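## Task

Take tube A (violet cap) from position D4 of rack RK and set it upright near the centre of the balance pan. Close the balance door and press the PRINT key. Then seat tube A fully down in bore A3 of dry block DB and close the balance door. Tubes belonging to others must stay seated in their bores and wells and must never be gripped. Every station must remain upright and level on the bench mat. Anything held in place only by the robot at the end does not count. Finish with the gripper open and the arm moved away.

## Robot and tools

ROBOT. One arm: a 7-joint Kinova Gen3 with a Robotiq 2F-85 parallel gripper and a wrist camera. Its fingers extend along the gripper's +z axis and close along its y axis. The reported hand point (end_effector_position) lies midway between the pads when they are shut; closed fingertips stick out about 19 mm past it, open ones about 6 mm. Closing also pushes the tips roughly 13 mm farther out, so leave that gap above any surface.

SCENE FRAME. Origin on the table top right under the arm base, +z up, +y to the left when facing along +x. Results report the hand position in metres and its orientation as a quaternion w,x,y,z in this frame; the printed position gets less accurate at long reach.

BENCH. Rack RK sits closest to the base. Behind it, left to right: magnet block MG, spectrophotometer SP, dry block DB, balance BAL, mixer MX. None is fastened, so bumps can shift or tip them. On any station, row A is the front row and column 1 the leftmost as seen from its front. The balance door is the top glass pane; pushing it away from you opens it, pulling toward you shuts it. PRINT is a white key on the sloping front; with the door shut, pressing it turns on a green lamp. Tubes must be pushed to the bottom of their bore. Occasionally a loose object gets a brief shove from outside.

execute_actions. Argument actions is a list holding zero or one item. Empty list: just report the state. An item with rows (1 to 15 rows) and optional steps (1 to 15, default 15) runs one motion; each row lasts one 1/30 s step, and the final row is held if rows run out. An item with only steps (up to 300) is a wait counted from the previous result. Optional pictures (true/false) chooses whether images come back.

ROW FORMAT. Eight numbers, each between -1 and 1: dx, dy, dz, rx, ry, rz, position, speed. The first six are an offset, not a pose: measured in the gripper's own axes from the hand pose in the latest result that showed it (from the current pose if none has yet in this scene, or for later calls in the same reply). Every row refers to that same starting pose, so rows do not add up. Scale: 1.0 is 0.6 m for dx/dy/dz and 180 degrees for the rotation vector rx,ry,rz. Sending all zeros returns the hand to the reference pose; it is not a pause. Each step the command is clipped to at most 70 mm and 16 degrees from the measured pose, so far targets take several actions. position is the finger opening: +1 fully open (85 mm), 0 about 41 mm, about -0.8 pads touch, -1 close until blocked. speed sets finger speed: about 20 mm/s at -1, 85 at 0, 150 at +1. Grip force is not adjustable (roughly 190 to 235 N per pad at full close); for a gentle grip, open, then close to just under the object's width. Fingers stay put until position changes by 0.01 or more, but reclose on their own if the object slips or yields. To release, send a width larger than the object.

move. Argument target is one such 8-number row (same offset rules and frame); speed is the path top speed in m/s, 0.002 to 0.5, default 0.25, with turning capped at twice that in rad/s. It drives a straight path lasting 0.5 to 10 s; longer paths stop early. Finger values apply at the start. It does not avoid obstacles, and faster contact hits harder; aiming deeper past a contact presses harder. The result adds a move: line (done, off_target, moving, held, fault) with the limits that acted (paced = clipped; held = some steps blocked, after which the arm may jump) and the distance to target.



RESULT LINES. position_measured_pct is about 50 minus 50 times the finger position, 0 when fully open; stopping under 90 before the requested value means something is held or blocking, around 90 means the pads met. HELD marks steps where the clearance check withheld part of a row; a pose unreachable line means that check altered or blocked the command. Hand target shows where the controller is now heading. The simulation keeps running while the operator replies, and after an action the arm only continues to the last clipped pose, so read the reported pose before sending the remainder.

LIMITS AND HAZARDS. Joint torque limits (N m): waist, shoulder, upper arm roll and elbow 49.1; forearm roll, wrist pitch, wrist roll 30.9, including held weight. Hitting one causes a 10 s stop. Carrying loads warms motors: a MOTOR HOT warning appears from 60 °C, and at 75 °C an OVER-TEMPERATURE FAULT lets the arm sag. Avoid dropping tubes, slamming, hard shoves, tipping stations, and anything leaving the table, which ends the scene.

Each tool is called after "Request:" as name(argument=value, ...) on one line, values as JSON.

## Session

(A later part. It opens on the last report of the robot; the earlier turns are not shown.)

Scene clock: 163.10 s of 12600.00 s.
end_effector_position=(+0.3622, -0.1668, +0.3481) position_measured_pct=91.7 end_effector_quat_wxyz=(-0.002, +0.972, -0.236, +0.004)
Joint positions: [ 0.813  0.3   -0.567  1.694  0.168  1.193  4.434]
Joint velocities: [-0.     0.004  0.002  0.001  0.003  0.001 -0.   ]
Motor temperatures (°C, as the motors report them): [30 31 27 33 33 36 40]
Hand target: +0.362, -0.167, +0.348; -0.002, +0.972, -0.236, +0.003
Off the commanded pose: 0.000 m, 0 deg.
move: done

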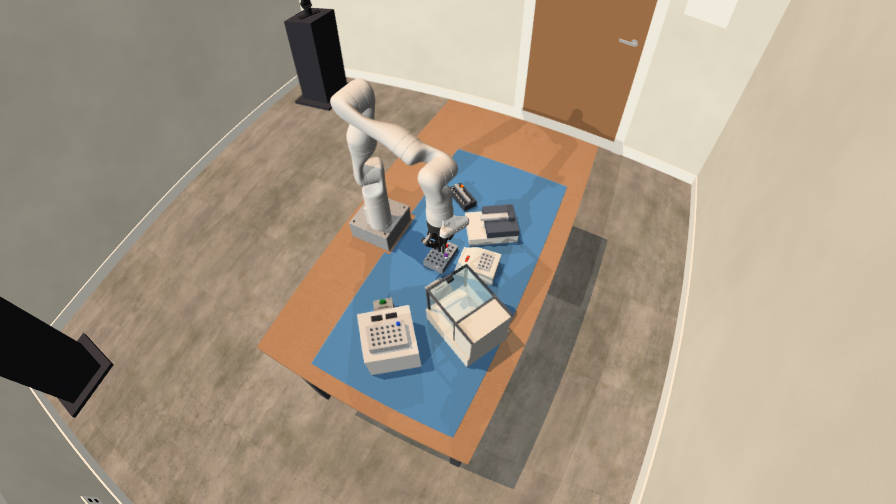

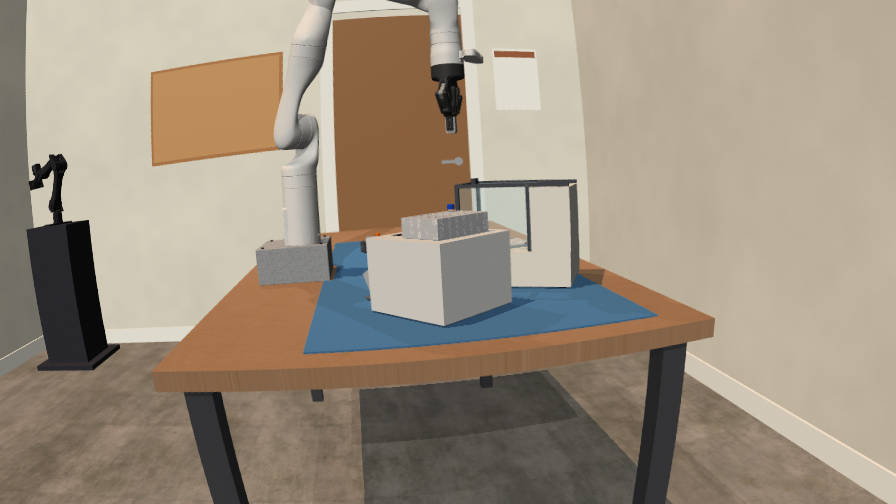

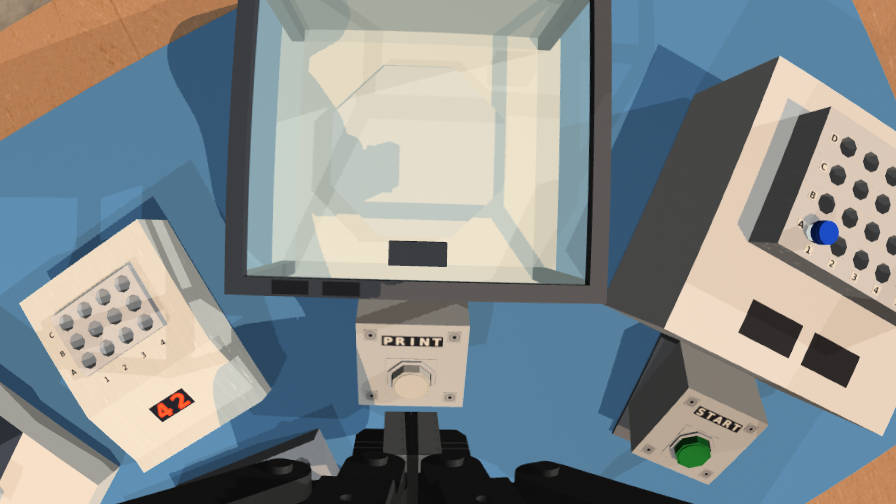

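Request:
move(target=[0.068,0.003,0.115,0,0,0,0,0.5], speed=0.1)

Scene clock: 171.83 s of 12600.00 s.
end_effector_position=(+0.3983, -0.1870, +0.2798) position_measured_pct=50.0 end_effector_quat_wxyz=(-0.001, +0.972, -0.236, +0.004)
Joint positions: [ 0.76   0.467 -0.53   1.695  0.263  1.046  4.374]
Joint velocities: [-0.002  0.005 -0.002 -0.002  0.001 -0.002 -0.   ]
Motor temperatures (°C, as the motors report them): [30 31 27 33 33 36 40]
Hand target: +0.398, -0.187, +0.280; -0.001, +0.972, -0.236, +0.004
Off the commanded pose: 0.000 m, 0 deg.
move: done

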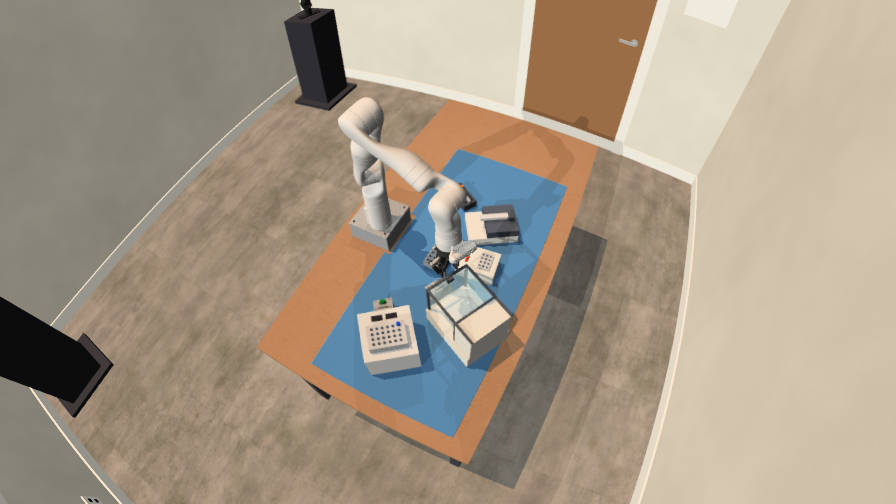

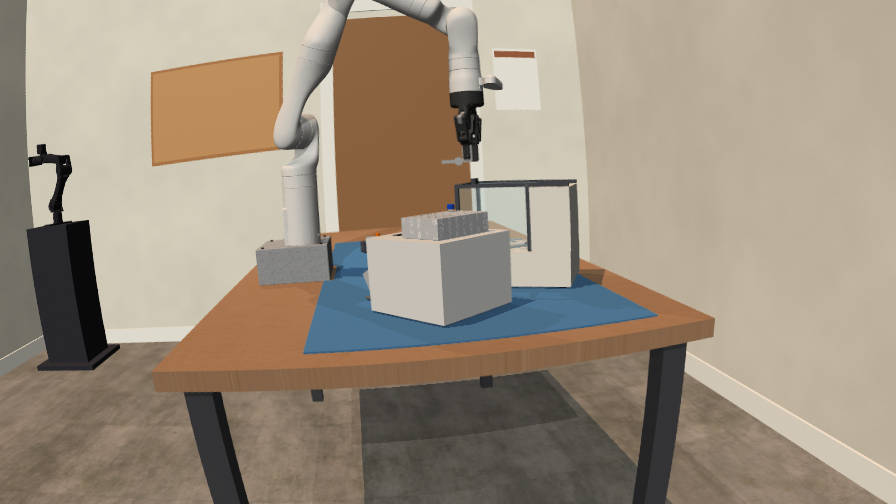

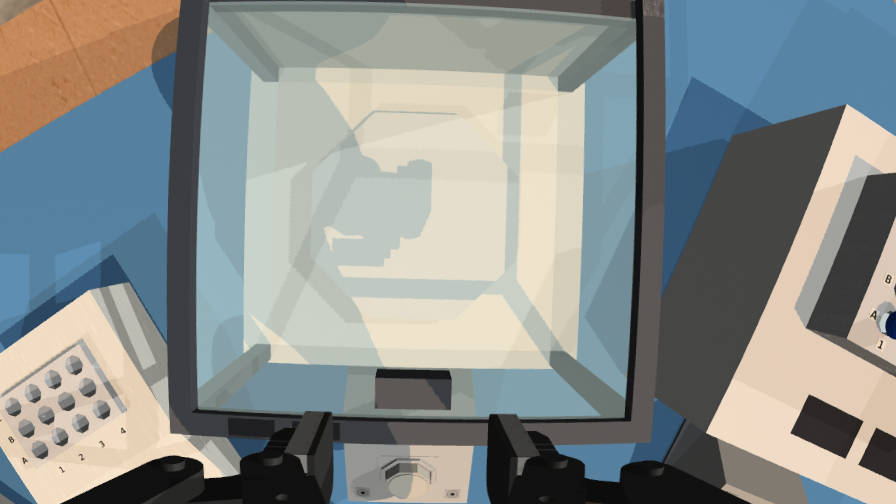

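Request:
move(target=[0,0.001,0.06,0,0,0,0,0.5], speed=0.05)

Scene clock: 180.90 s of 12600.00 s.
end_effector_position=(+0.3984, -0.1877, +0.2440) position_measured_pct=50.0 end_effector_quat_wxyz=(-0.001, +0.972, -0.236, +0.004)
Joint positions: [ 0.746  0.517 -0.512  1.75   0.299  0.949  4.344]
Joint velocities: [-0.001  0.003  0.001  0.002  0.001 -0.004 -0.001]
Motor temperatures (°C, as the motors report them): [30 32 27 33 33 36 40]
Hand target: +0.398, -0.188, +0.244; -0.001, +0.972, -0.236, +0.004
Off the commanded pose: 0.000 m, 0 deg.
move: done

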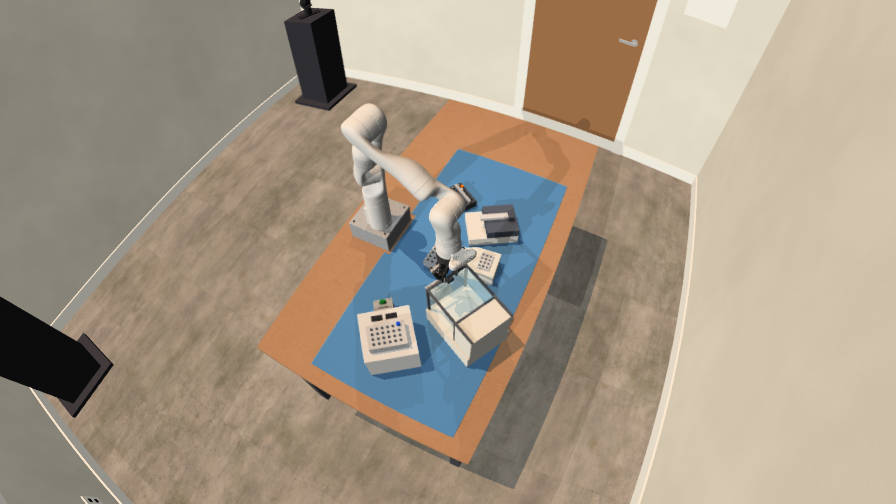

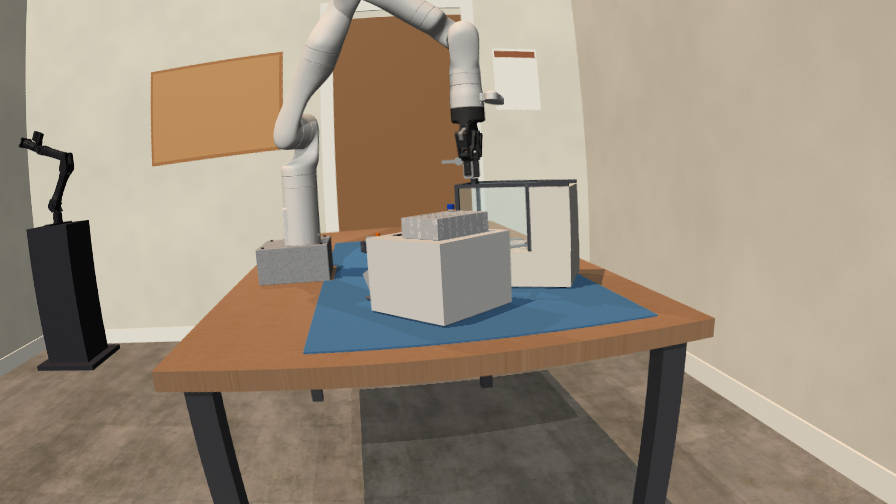

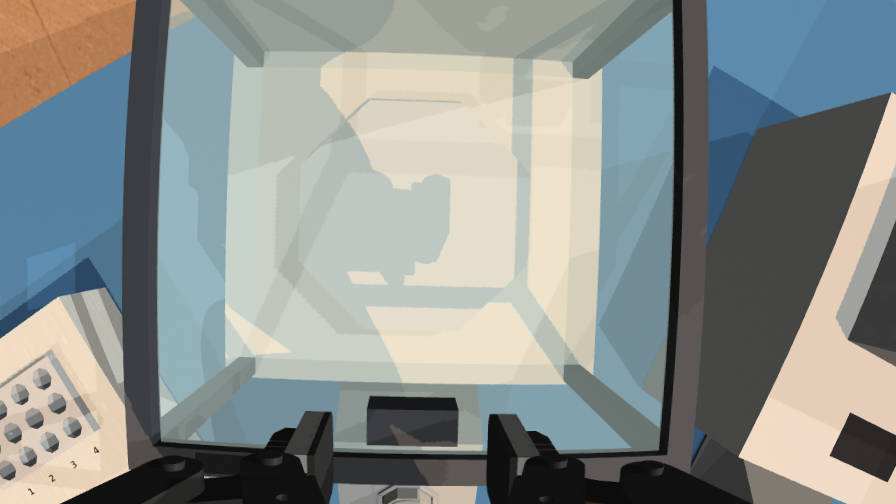

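Request:
move(target=[0.014,0.001,0.022,0,0,0,0,0.5], speed=0.02)

Scene clock: 187.23 s of 12600.00 s.
end_effector_position=(+0.4057, -0.1921, +0.2311) position_measured_pct=50.0 end_effector_quat_wxyz=(-0.001, +0.972, -0.236, +0.004)
Joint positions: [ 0.735  0.551 -0.5    1.739  0.316  0.927  4.336]
Joint velocities: [-0.001  0.004  0.002 -0.     0.    -0.001 -0.001]
Motor temperatures (°C, as the motors report them): [30 32 27 33 33 36 40]
Hand target: +0.406, -0.192, +0.231; -0.001, +0.972, -0.236, +0.004
Off the commanded pose: 0.000 m, 0 deg.
move: done

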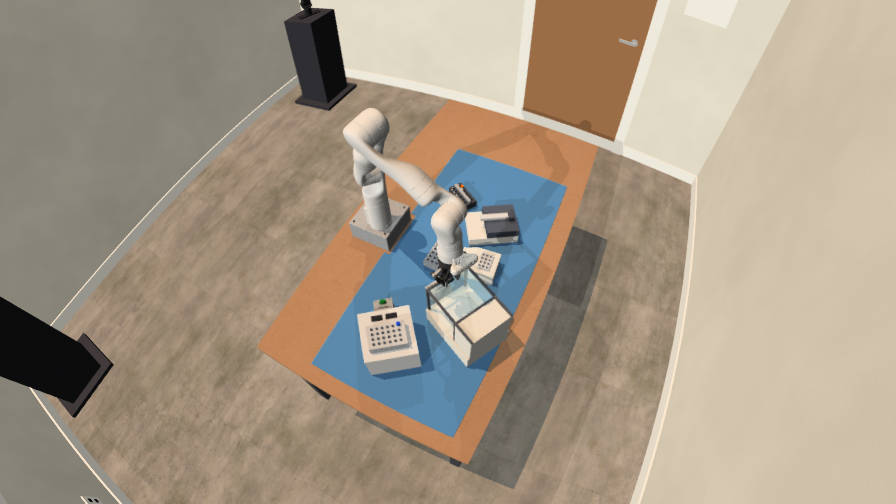

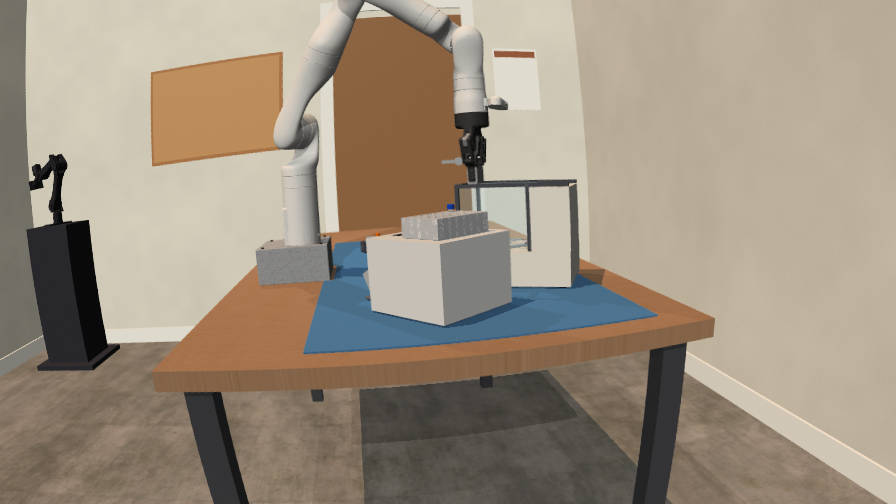

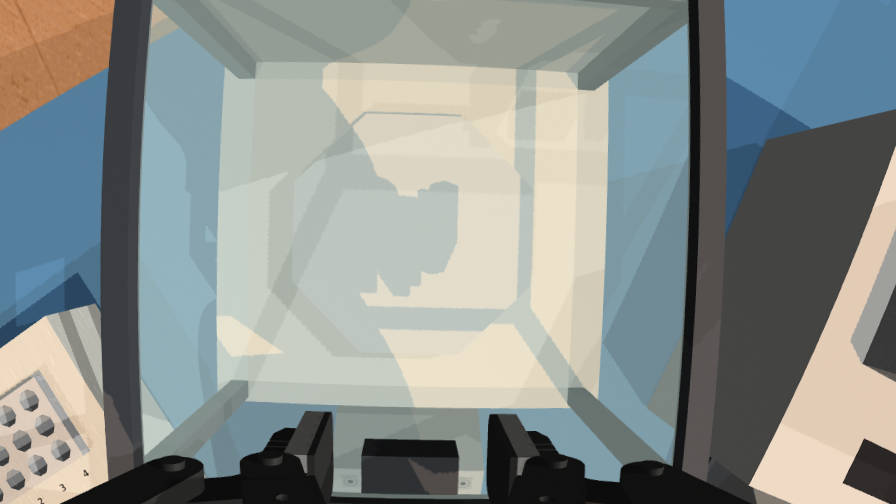

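Request:
move(target=[0,0,0.017,0,0,0,0,0.5], speed=0.01)

Scene clock: 190.67 s of 12600.00 s.
end_effector_position=(+0.4099, -0.1942, +0.2283) position_measured_pct=49.6 end_effector_quat_wxyz=(+0.002, +0.972, -0.236, +0.012)
Joint positions: [ 0.731  0.554 -0.496  1.745  0.328  0.903  4.326]
Joint velocities: [ 0.    -0.    -0.     0.003  0.    -0.004 -0.002]
Motor temperatures (°C, as the motors report them): [30 32 27 33 33 36 40]
Hand target: +0.406, -0.192, +0.221; -0.001, +0.972, -0.236, +0.004
Off the commanded pose: 0.009 m, 1 deg.
move: off_target

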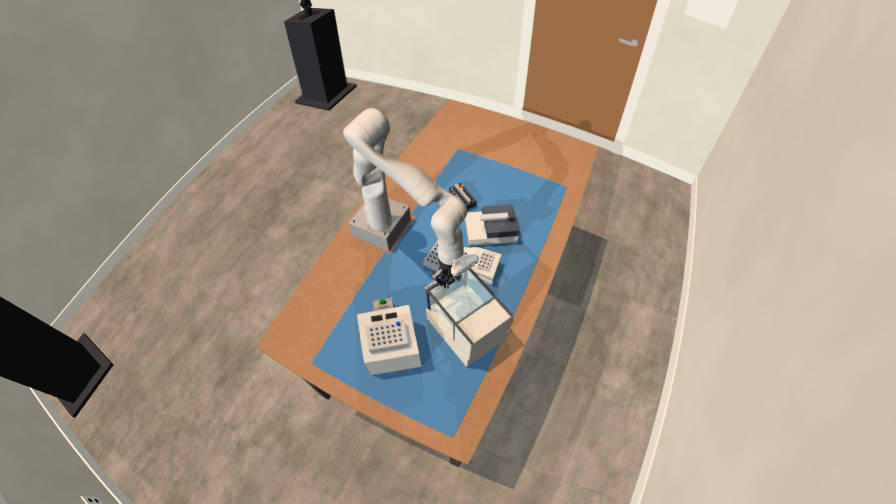

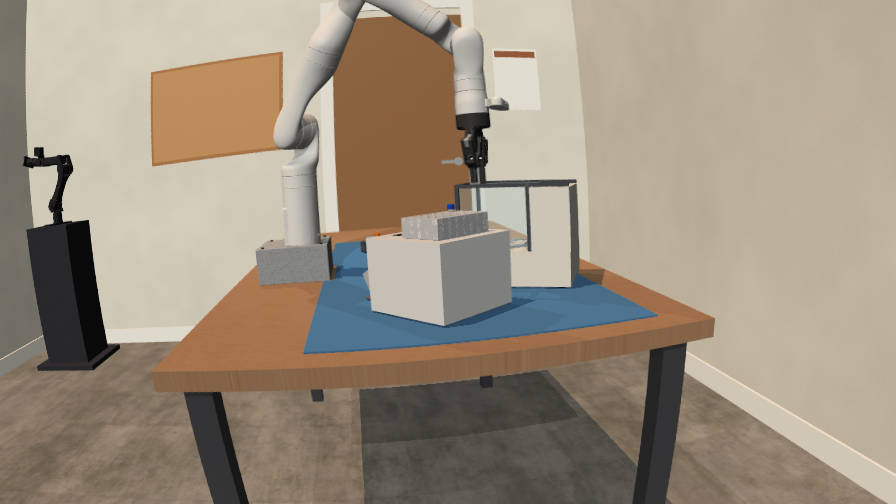

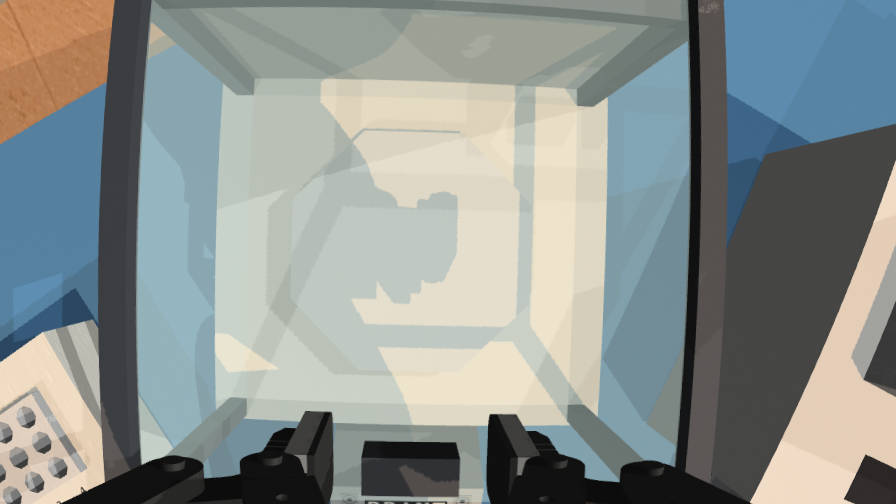

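Request:
execute_actions(actions=[{"rows":[[0,0,-0.006,0,0,0,0,0],[0,0,-0.006,0,0,0,0,0],[0,0,-0.006,0,0,0,0,0],[0,0,-0.006,0,0,0,0,0],[0,0,-0.006,0,0,0,0,0],[0,0,-0.006,0,0,0,-0.42,0]],"steps":15}])

Scene clock: 195.40 s of 12600.00 s.
end_effector_position=(+0.4098, -0.1941, +0.2321) position_measured_pct=67.9 end_effector_quat_wxyz=(+0.002, +0.972, -0.236, +0.012)
Joint positions: [ 0.733  0.548 -0.499  1.741  0.324  0.912  4.33 ]
Joint velocities: [ 0.    -0.    -0.001  0.001  0.001  0.     0.   ]
Motor temperatures (°C, as the motors report them): [30 32 27 33 33 36 40]
Hand target: +0.410, -0.194, +0.232; +0.002, +0.972, -0.236, +0.012
Off the commanded pose: 0.000 m, 0 deg.
Steps of this call (steps 1 to 127: nothing new was sent; steps 128 to 142: all 15 steps of this action). Readings (end_effector_position | what the end effector reports):
128: (+0.4100, -0.1943, +0.2288) | position_measured_pct=49.6
129: (+0.4102, -0.1945, +0.2303) | position_measured_pct=49.6
131: (+0.4102, -0.1945, +0.2320) | position_measured_pct=50.0
135: (+0.4098, -0.1941, +0.2319) | position_measured_pct=52.0
142: the state above

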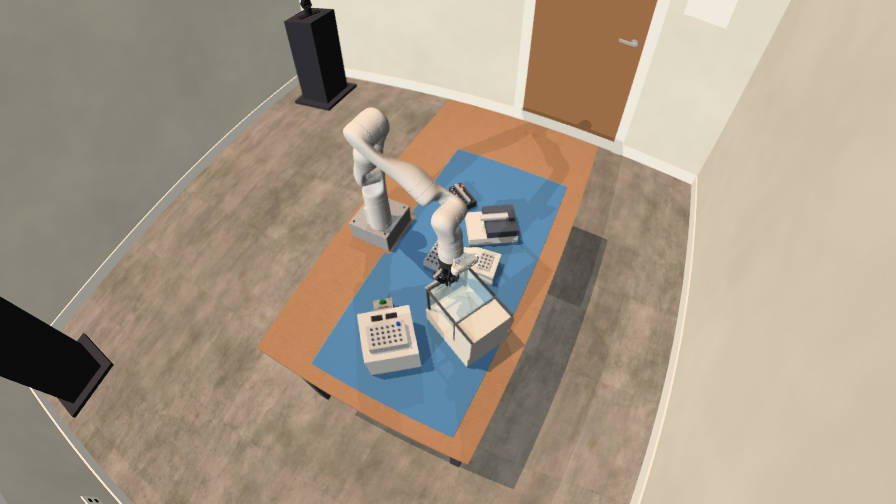

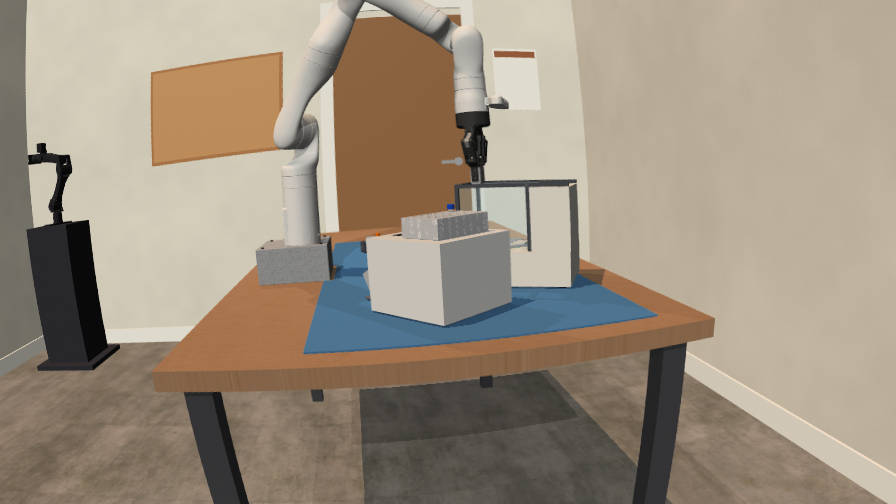

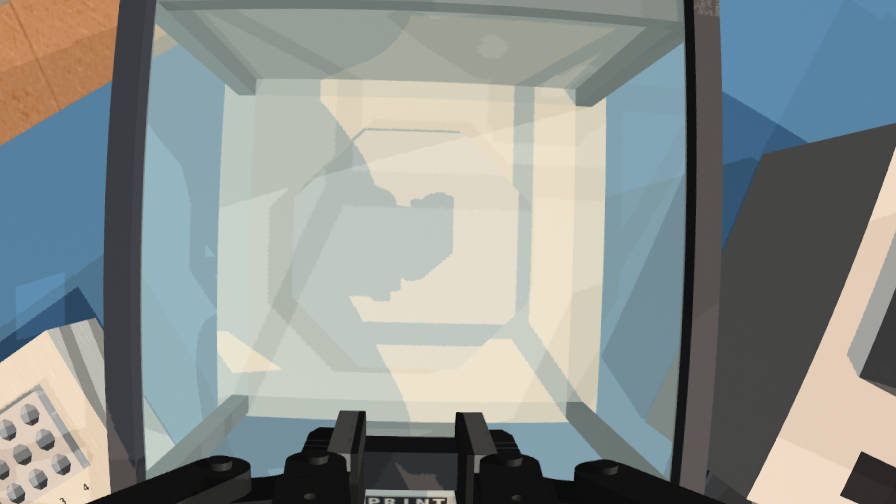

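Request:
move(target=[0.167,0,0,0,0,0,-0.42,0], speed=0.04)

Scene clock: 202.87 s of 12600.00 s.
end_effector_position=(+0.4973, -0.2392, +0.2327) position_measured_pct=67.9 end_effector_quat_wxyz=(+0.001, +0.972, -0.236, +0.009)
Joint positions: [ 0.667  0.741 -0.467  1.362  0.349  1.103  4.383]
Joint velocities: [-0.001  0.003  0.001 -0.006 -0.001  0.005  0.   ]
Motor temperatures (°C, as the motors report them): [30 32 27 33 33 36 40]
Hand target: +0.499, -0.240, +0.235; +0.002, +0.972, -0.236, +0.012
Off the commanded pose: 0.003 m, 0 deg.
move: done

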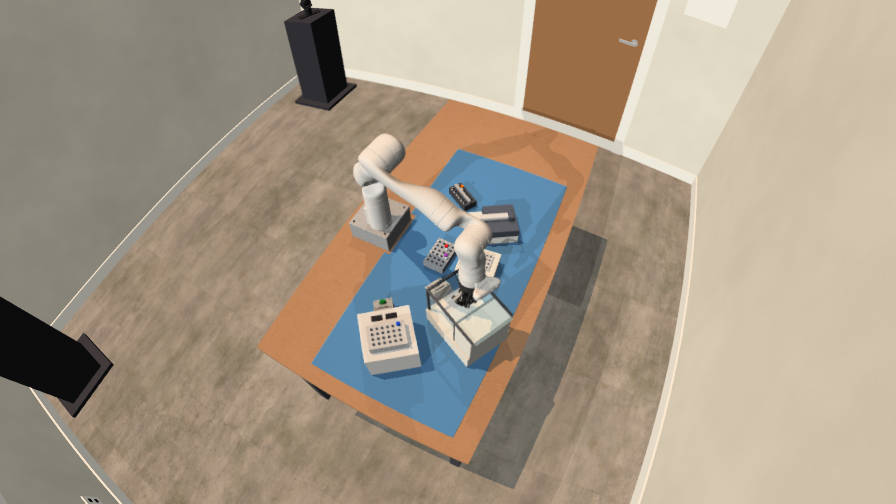

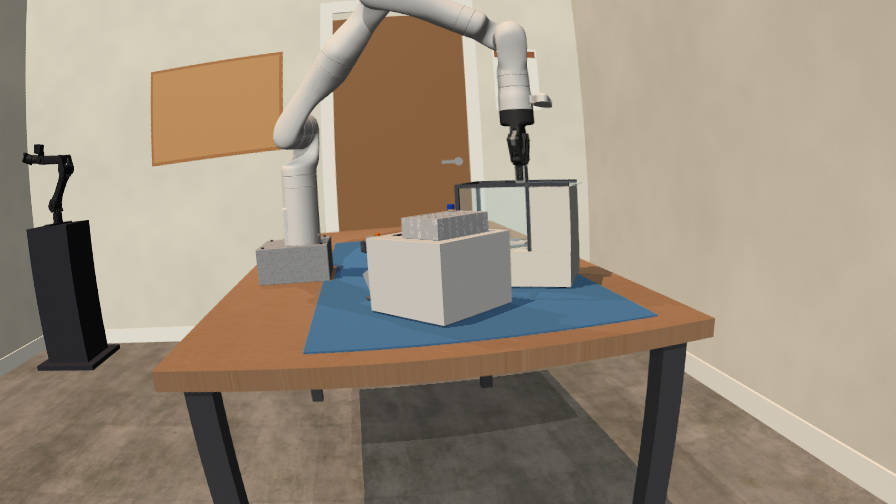

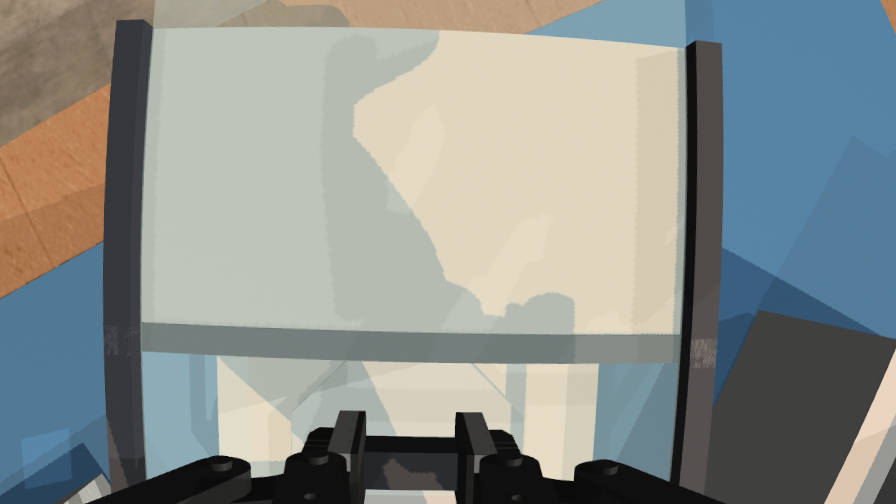

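Request:
move(target=[0.05,0,0,0,0,0,-0.42,0], speed=0.02)

Scene clock: 221.73 s of 12600.00 s.
end_effector_position=(+0.5193, -0.2504, +0.2347) position_measured_pct=67.9 end_effector_quat_wxyz=(+0.001, +0.972, -0.235, +0.003)
Joint positions: [ 0.645  0.799 -0.46   1.235  0.353  1.181  4.405]
Joint velocities: [-0.001  0.003 -0.001 -0.006  0.001  0.003  0.001]
Motor temperatures (°C, as the motors report them): [30 32 27 34 33 36 40]
Hand target: +0.524, -0.253, +0.233; +0.001, +0.972, -0.236, +0.009
Off the commanded pose: 0.005 m, 1 deg.
move: off_target

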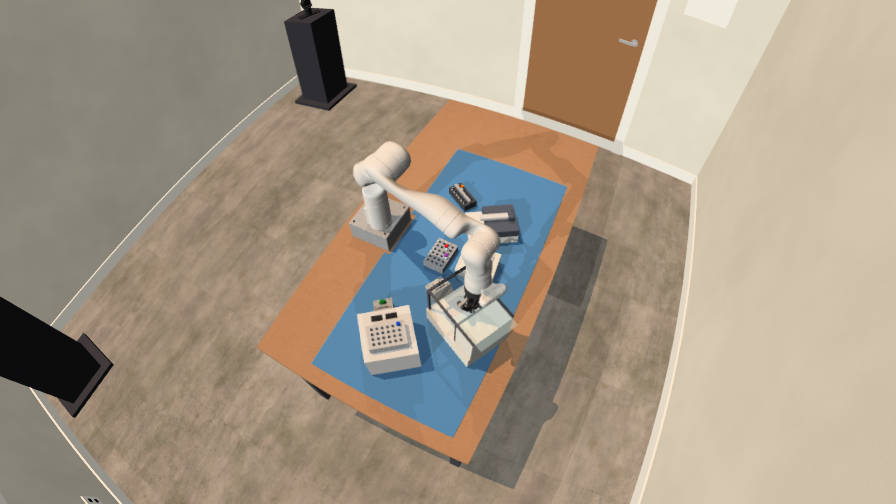

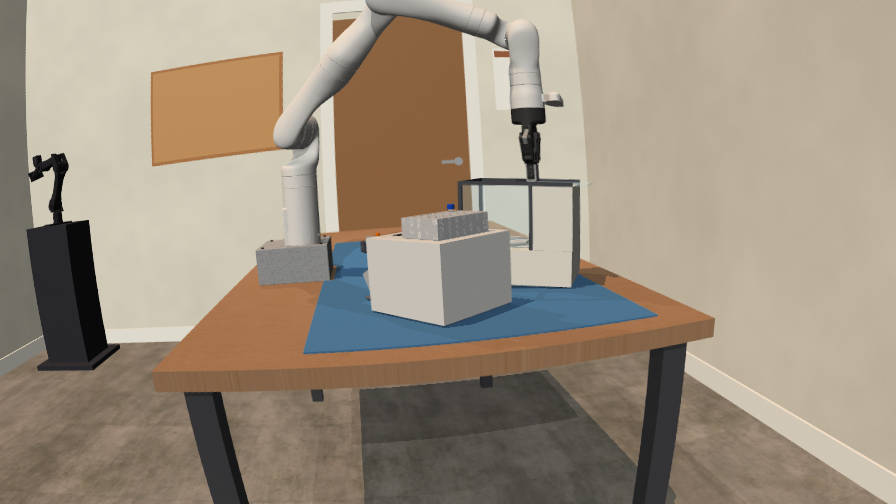

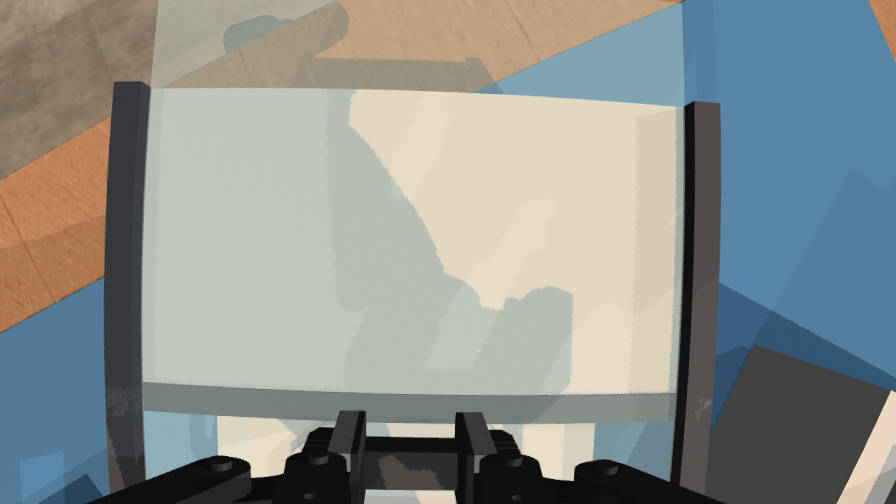

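Request:
execute_actions(actions=[{"rows":[[0,0,0,0,0,0,0,0.5]],"steps":10}], pictures=false)

Request:
move(target=[0,0,-0.08,0,0,0,0,0.5], speed=0.1)

Request:
move(target=[-0.2,0,-0.03,0,0,0,0,0.5], speed=0.15)

Scene clock: 229.67 s of 12600.00 s.
end_effector_position=(+0.5194, -0.2504, +0.2348) position_measured_pct=50.0 end_effector_quat_wxyz=(+0.001, +0.972, -0.235, +0.004)
Joint positions: [ 0.645  0.798 -0.46   1.235  0.353  1.181  4.405]
Joint velocities: [-0.     0.001 -0.001 -0.001  0.001  0.003 -0.001]
Motor temperatures (°C, as the motors report them): [30 33 27 34 33 36 40]
Hand target: +0.519, -0.250, +0.235; +0.001, +0.972, -0.235, +0.003
Off the commanded pose: 0.000 m, 0 deg.
Steps of this call (steps 1 to 228: nothing new was sent; steps 229 to 238: all 10 steps of this action). Readings (end_effector_position | what the end effector reports):
229: (+0.5191, -0.2503, +0.2350) | position_measured_pct=67.9
230: (+0.5186, -0.2501, +0.2348) | position_measured_pct=67.9
232: (+0.5197, -0.2507, +0.2349) | position_measured_pct=61.9
236: (+0.5195, -0.2505, +0.2349) | position_measured_pct=51.2
238: the state above

Scene clock: 230.77 s of 12600.00 s.
end_effector_position=(+0.5189, -0.2502, +0.2826) position_measured_pct=50.0 end_effector_quat_wxyz=(+0.001, +0.972, -0.235, +0.003)
Joint positions: [ 0.644  0.752 -0.471  1.161  0.33   1.296  4.426]
Joint velocities: [-0.    -0.001  0.001 -0.001 -0.001  0.004 -0.   ]
Motor temperatures (°C, as the motors report them): [30 33 27 34 33 36 40]
Hand target: +0.519, -0.250, +0.283; +0.001, +0.972, -0.235, +0.003
Off the commanded pose: 0.000 m, 0 deg.
move: done

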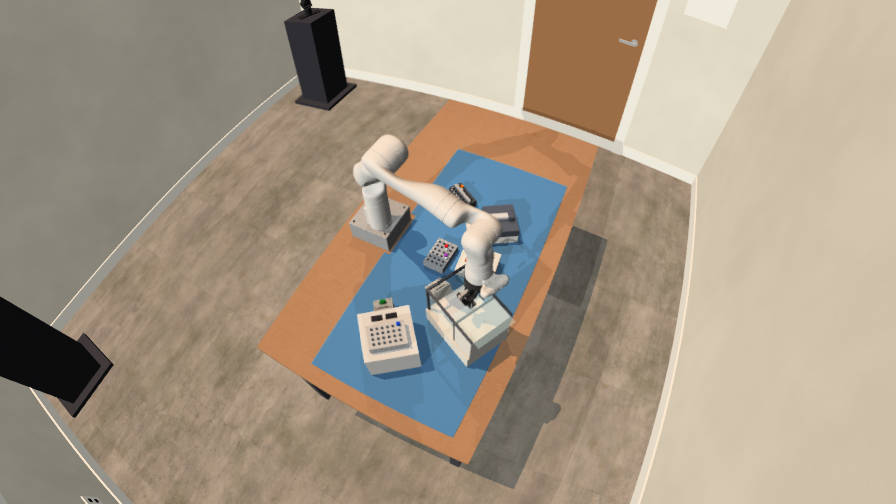

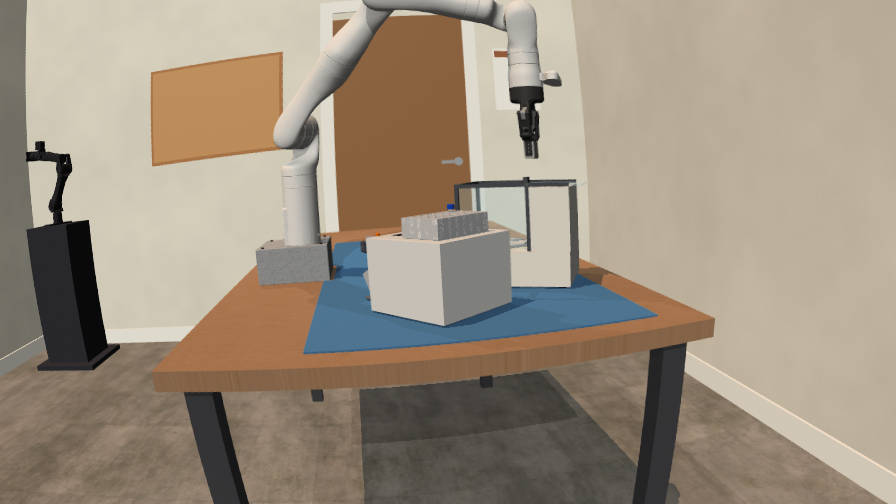

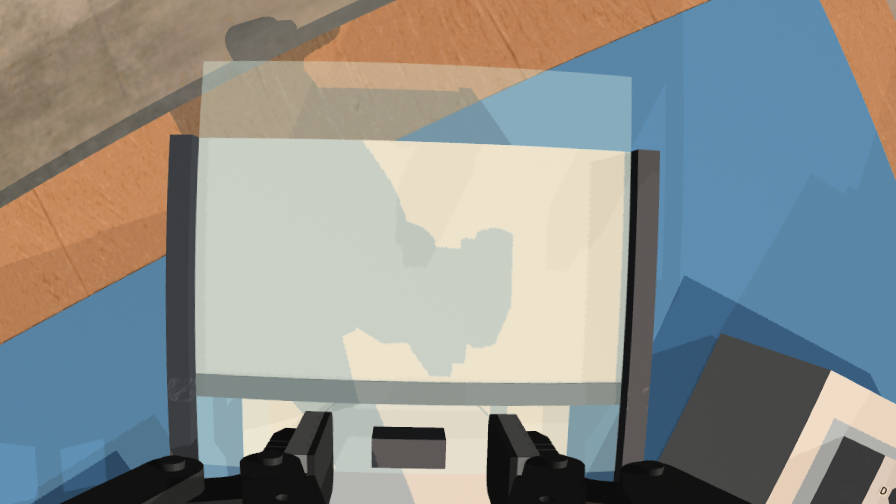

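Scene clock: 232.07 s of 12600.00 s.
end_effector_position=(+0.4118, -0.1954, +0.2990) position_measured_pct=50.0 end_effector_quat_wxyz=(+0.001, +0.972, -0.235, +0.003)
Joint positions: [ 0.749  0.477 -0.525  1.608  0.259  1.123  4.39 ]
Joint velocities: [ 0.004 -0.009 -0.     0.005  0.    -0.003  0.   ]
Motor temperatures (°C, as the motors report them): [30 33 27 34 33 36 40]
Hand target: +0.412, -0.196, +0.299; +0.001, +0.972, -0.236, +0.003
Off the commanded pose: 0.001 m, 0 deg.
move: done

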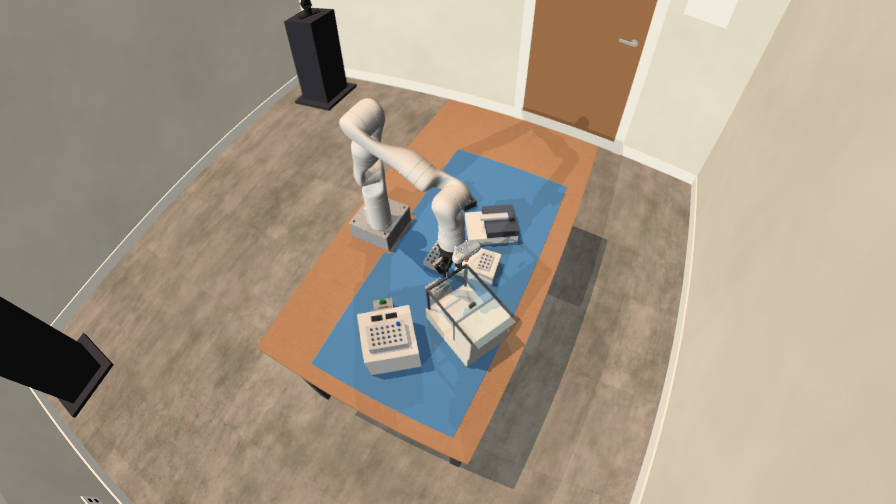

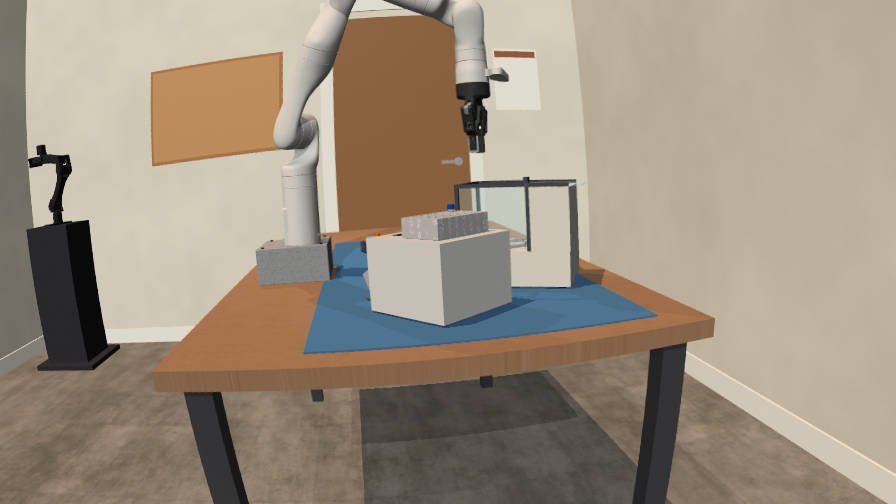

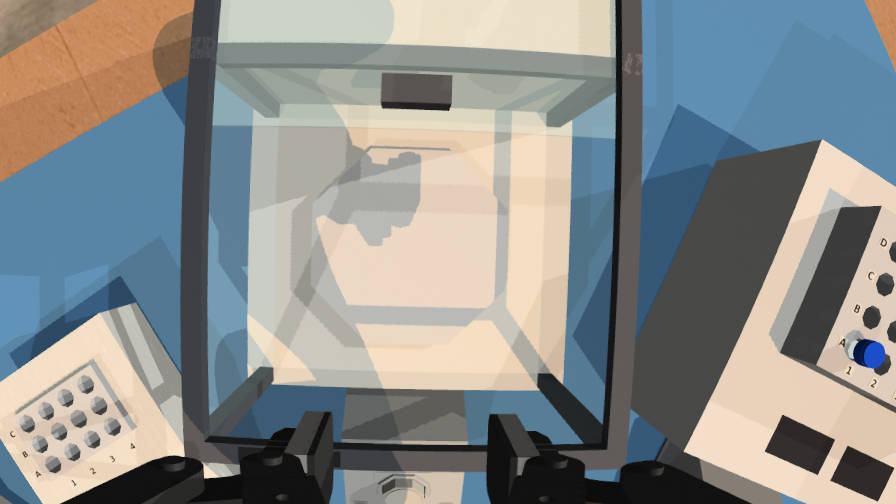

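Request:
move(target=[-0.320,-0.183,0.315,0,0,-0.151,-0.35,0.5], speed=0.2)

Scene clock: 262.23 s of 12600.00 s.
end_effector_position=(+0.2923, -0.0130, +0.1087) position_measured_pct=67.5 end_effector_quat_wxyz=(+0.002, +1.000, -0.002, +0.003)
Joint positions: [ 0.224  0.59  -0.346  2.359  0.736  0.291  3.919]
Joint velocities: [-0.046 -0.001  0.026  0.011  0.024 -0.019 -0.035]
Motor temperatures (°C, as the motors report them): [30 33 27 34 33 36 40]
Hand target: +0.292, -0.012, +0.109; +0.003, +1.000, -0.001, +0.003
Off the commanded pose: 0.003 m, 0 deg.
move: done

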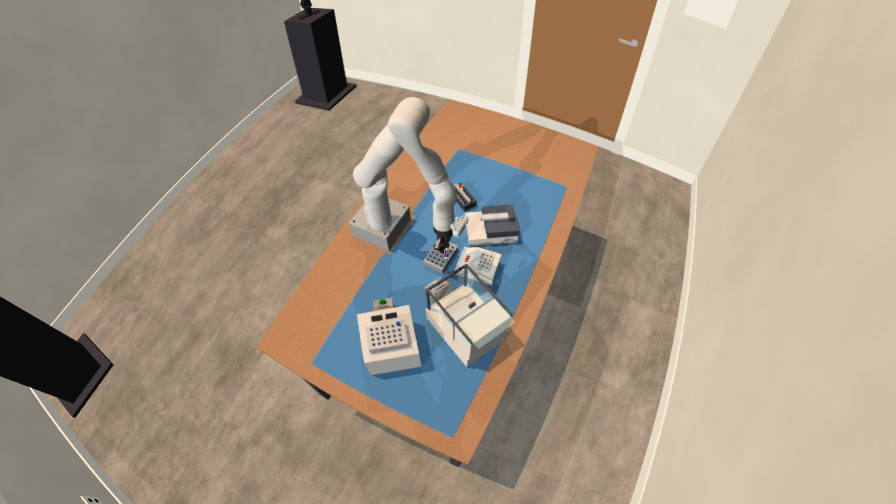

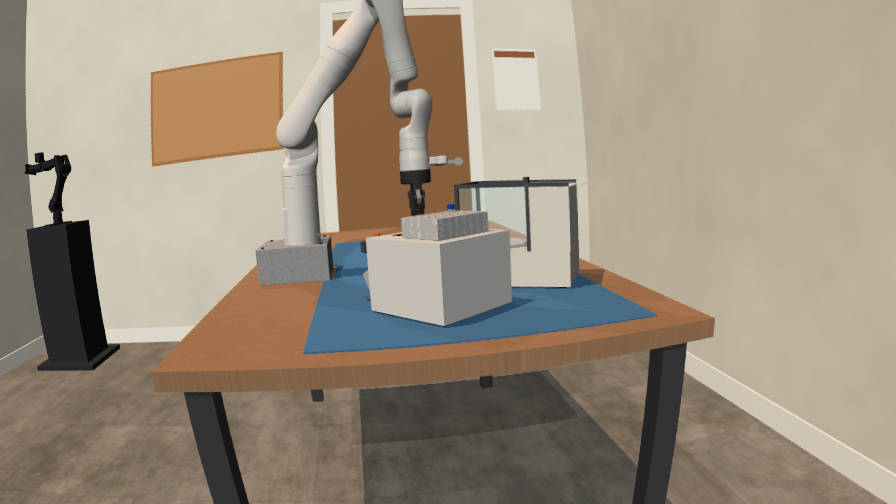

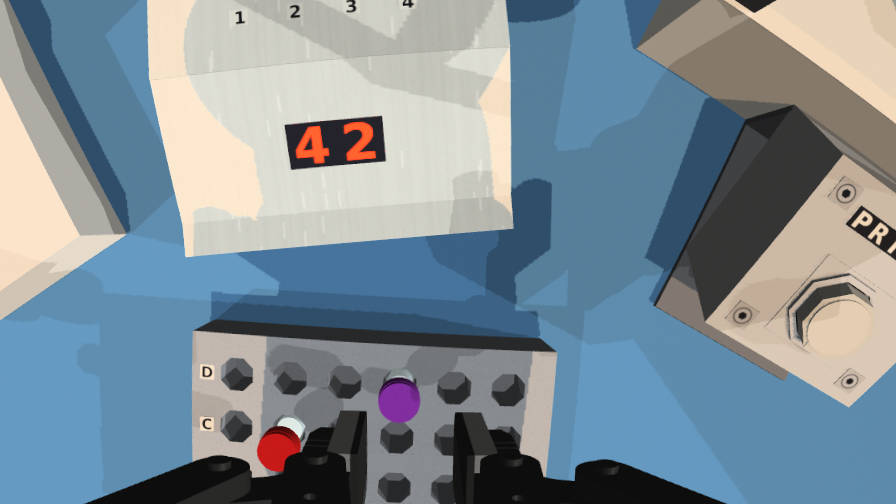

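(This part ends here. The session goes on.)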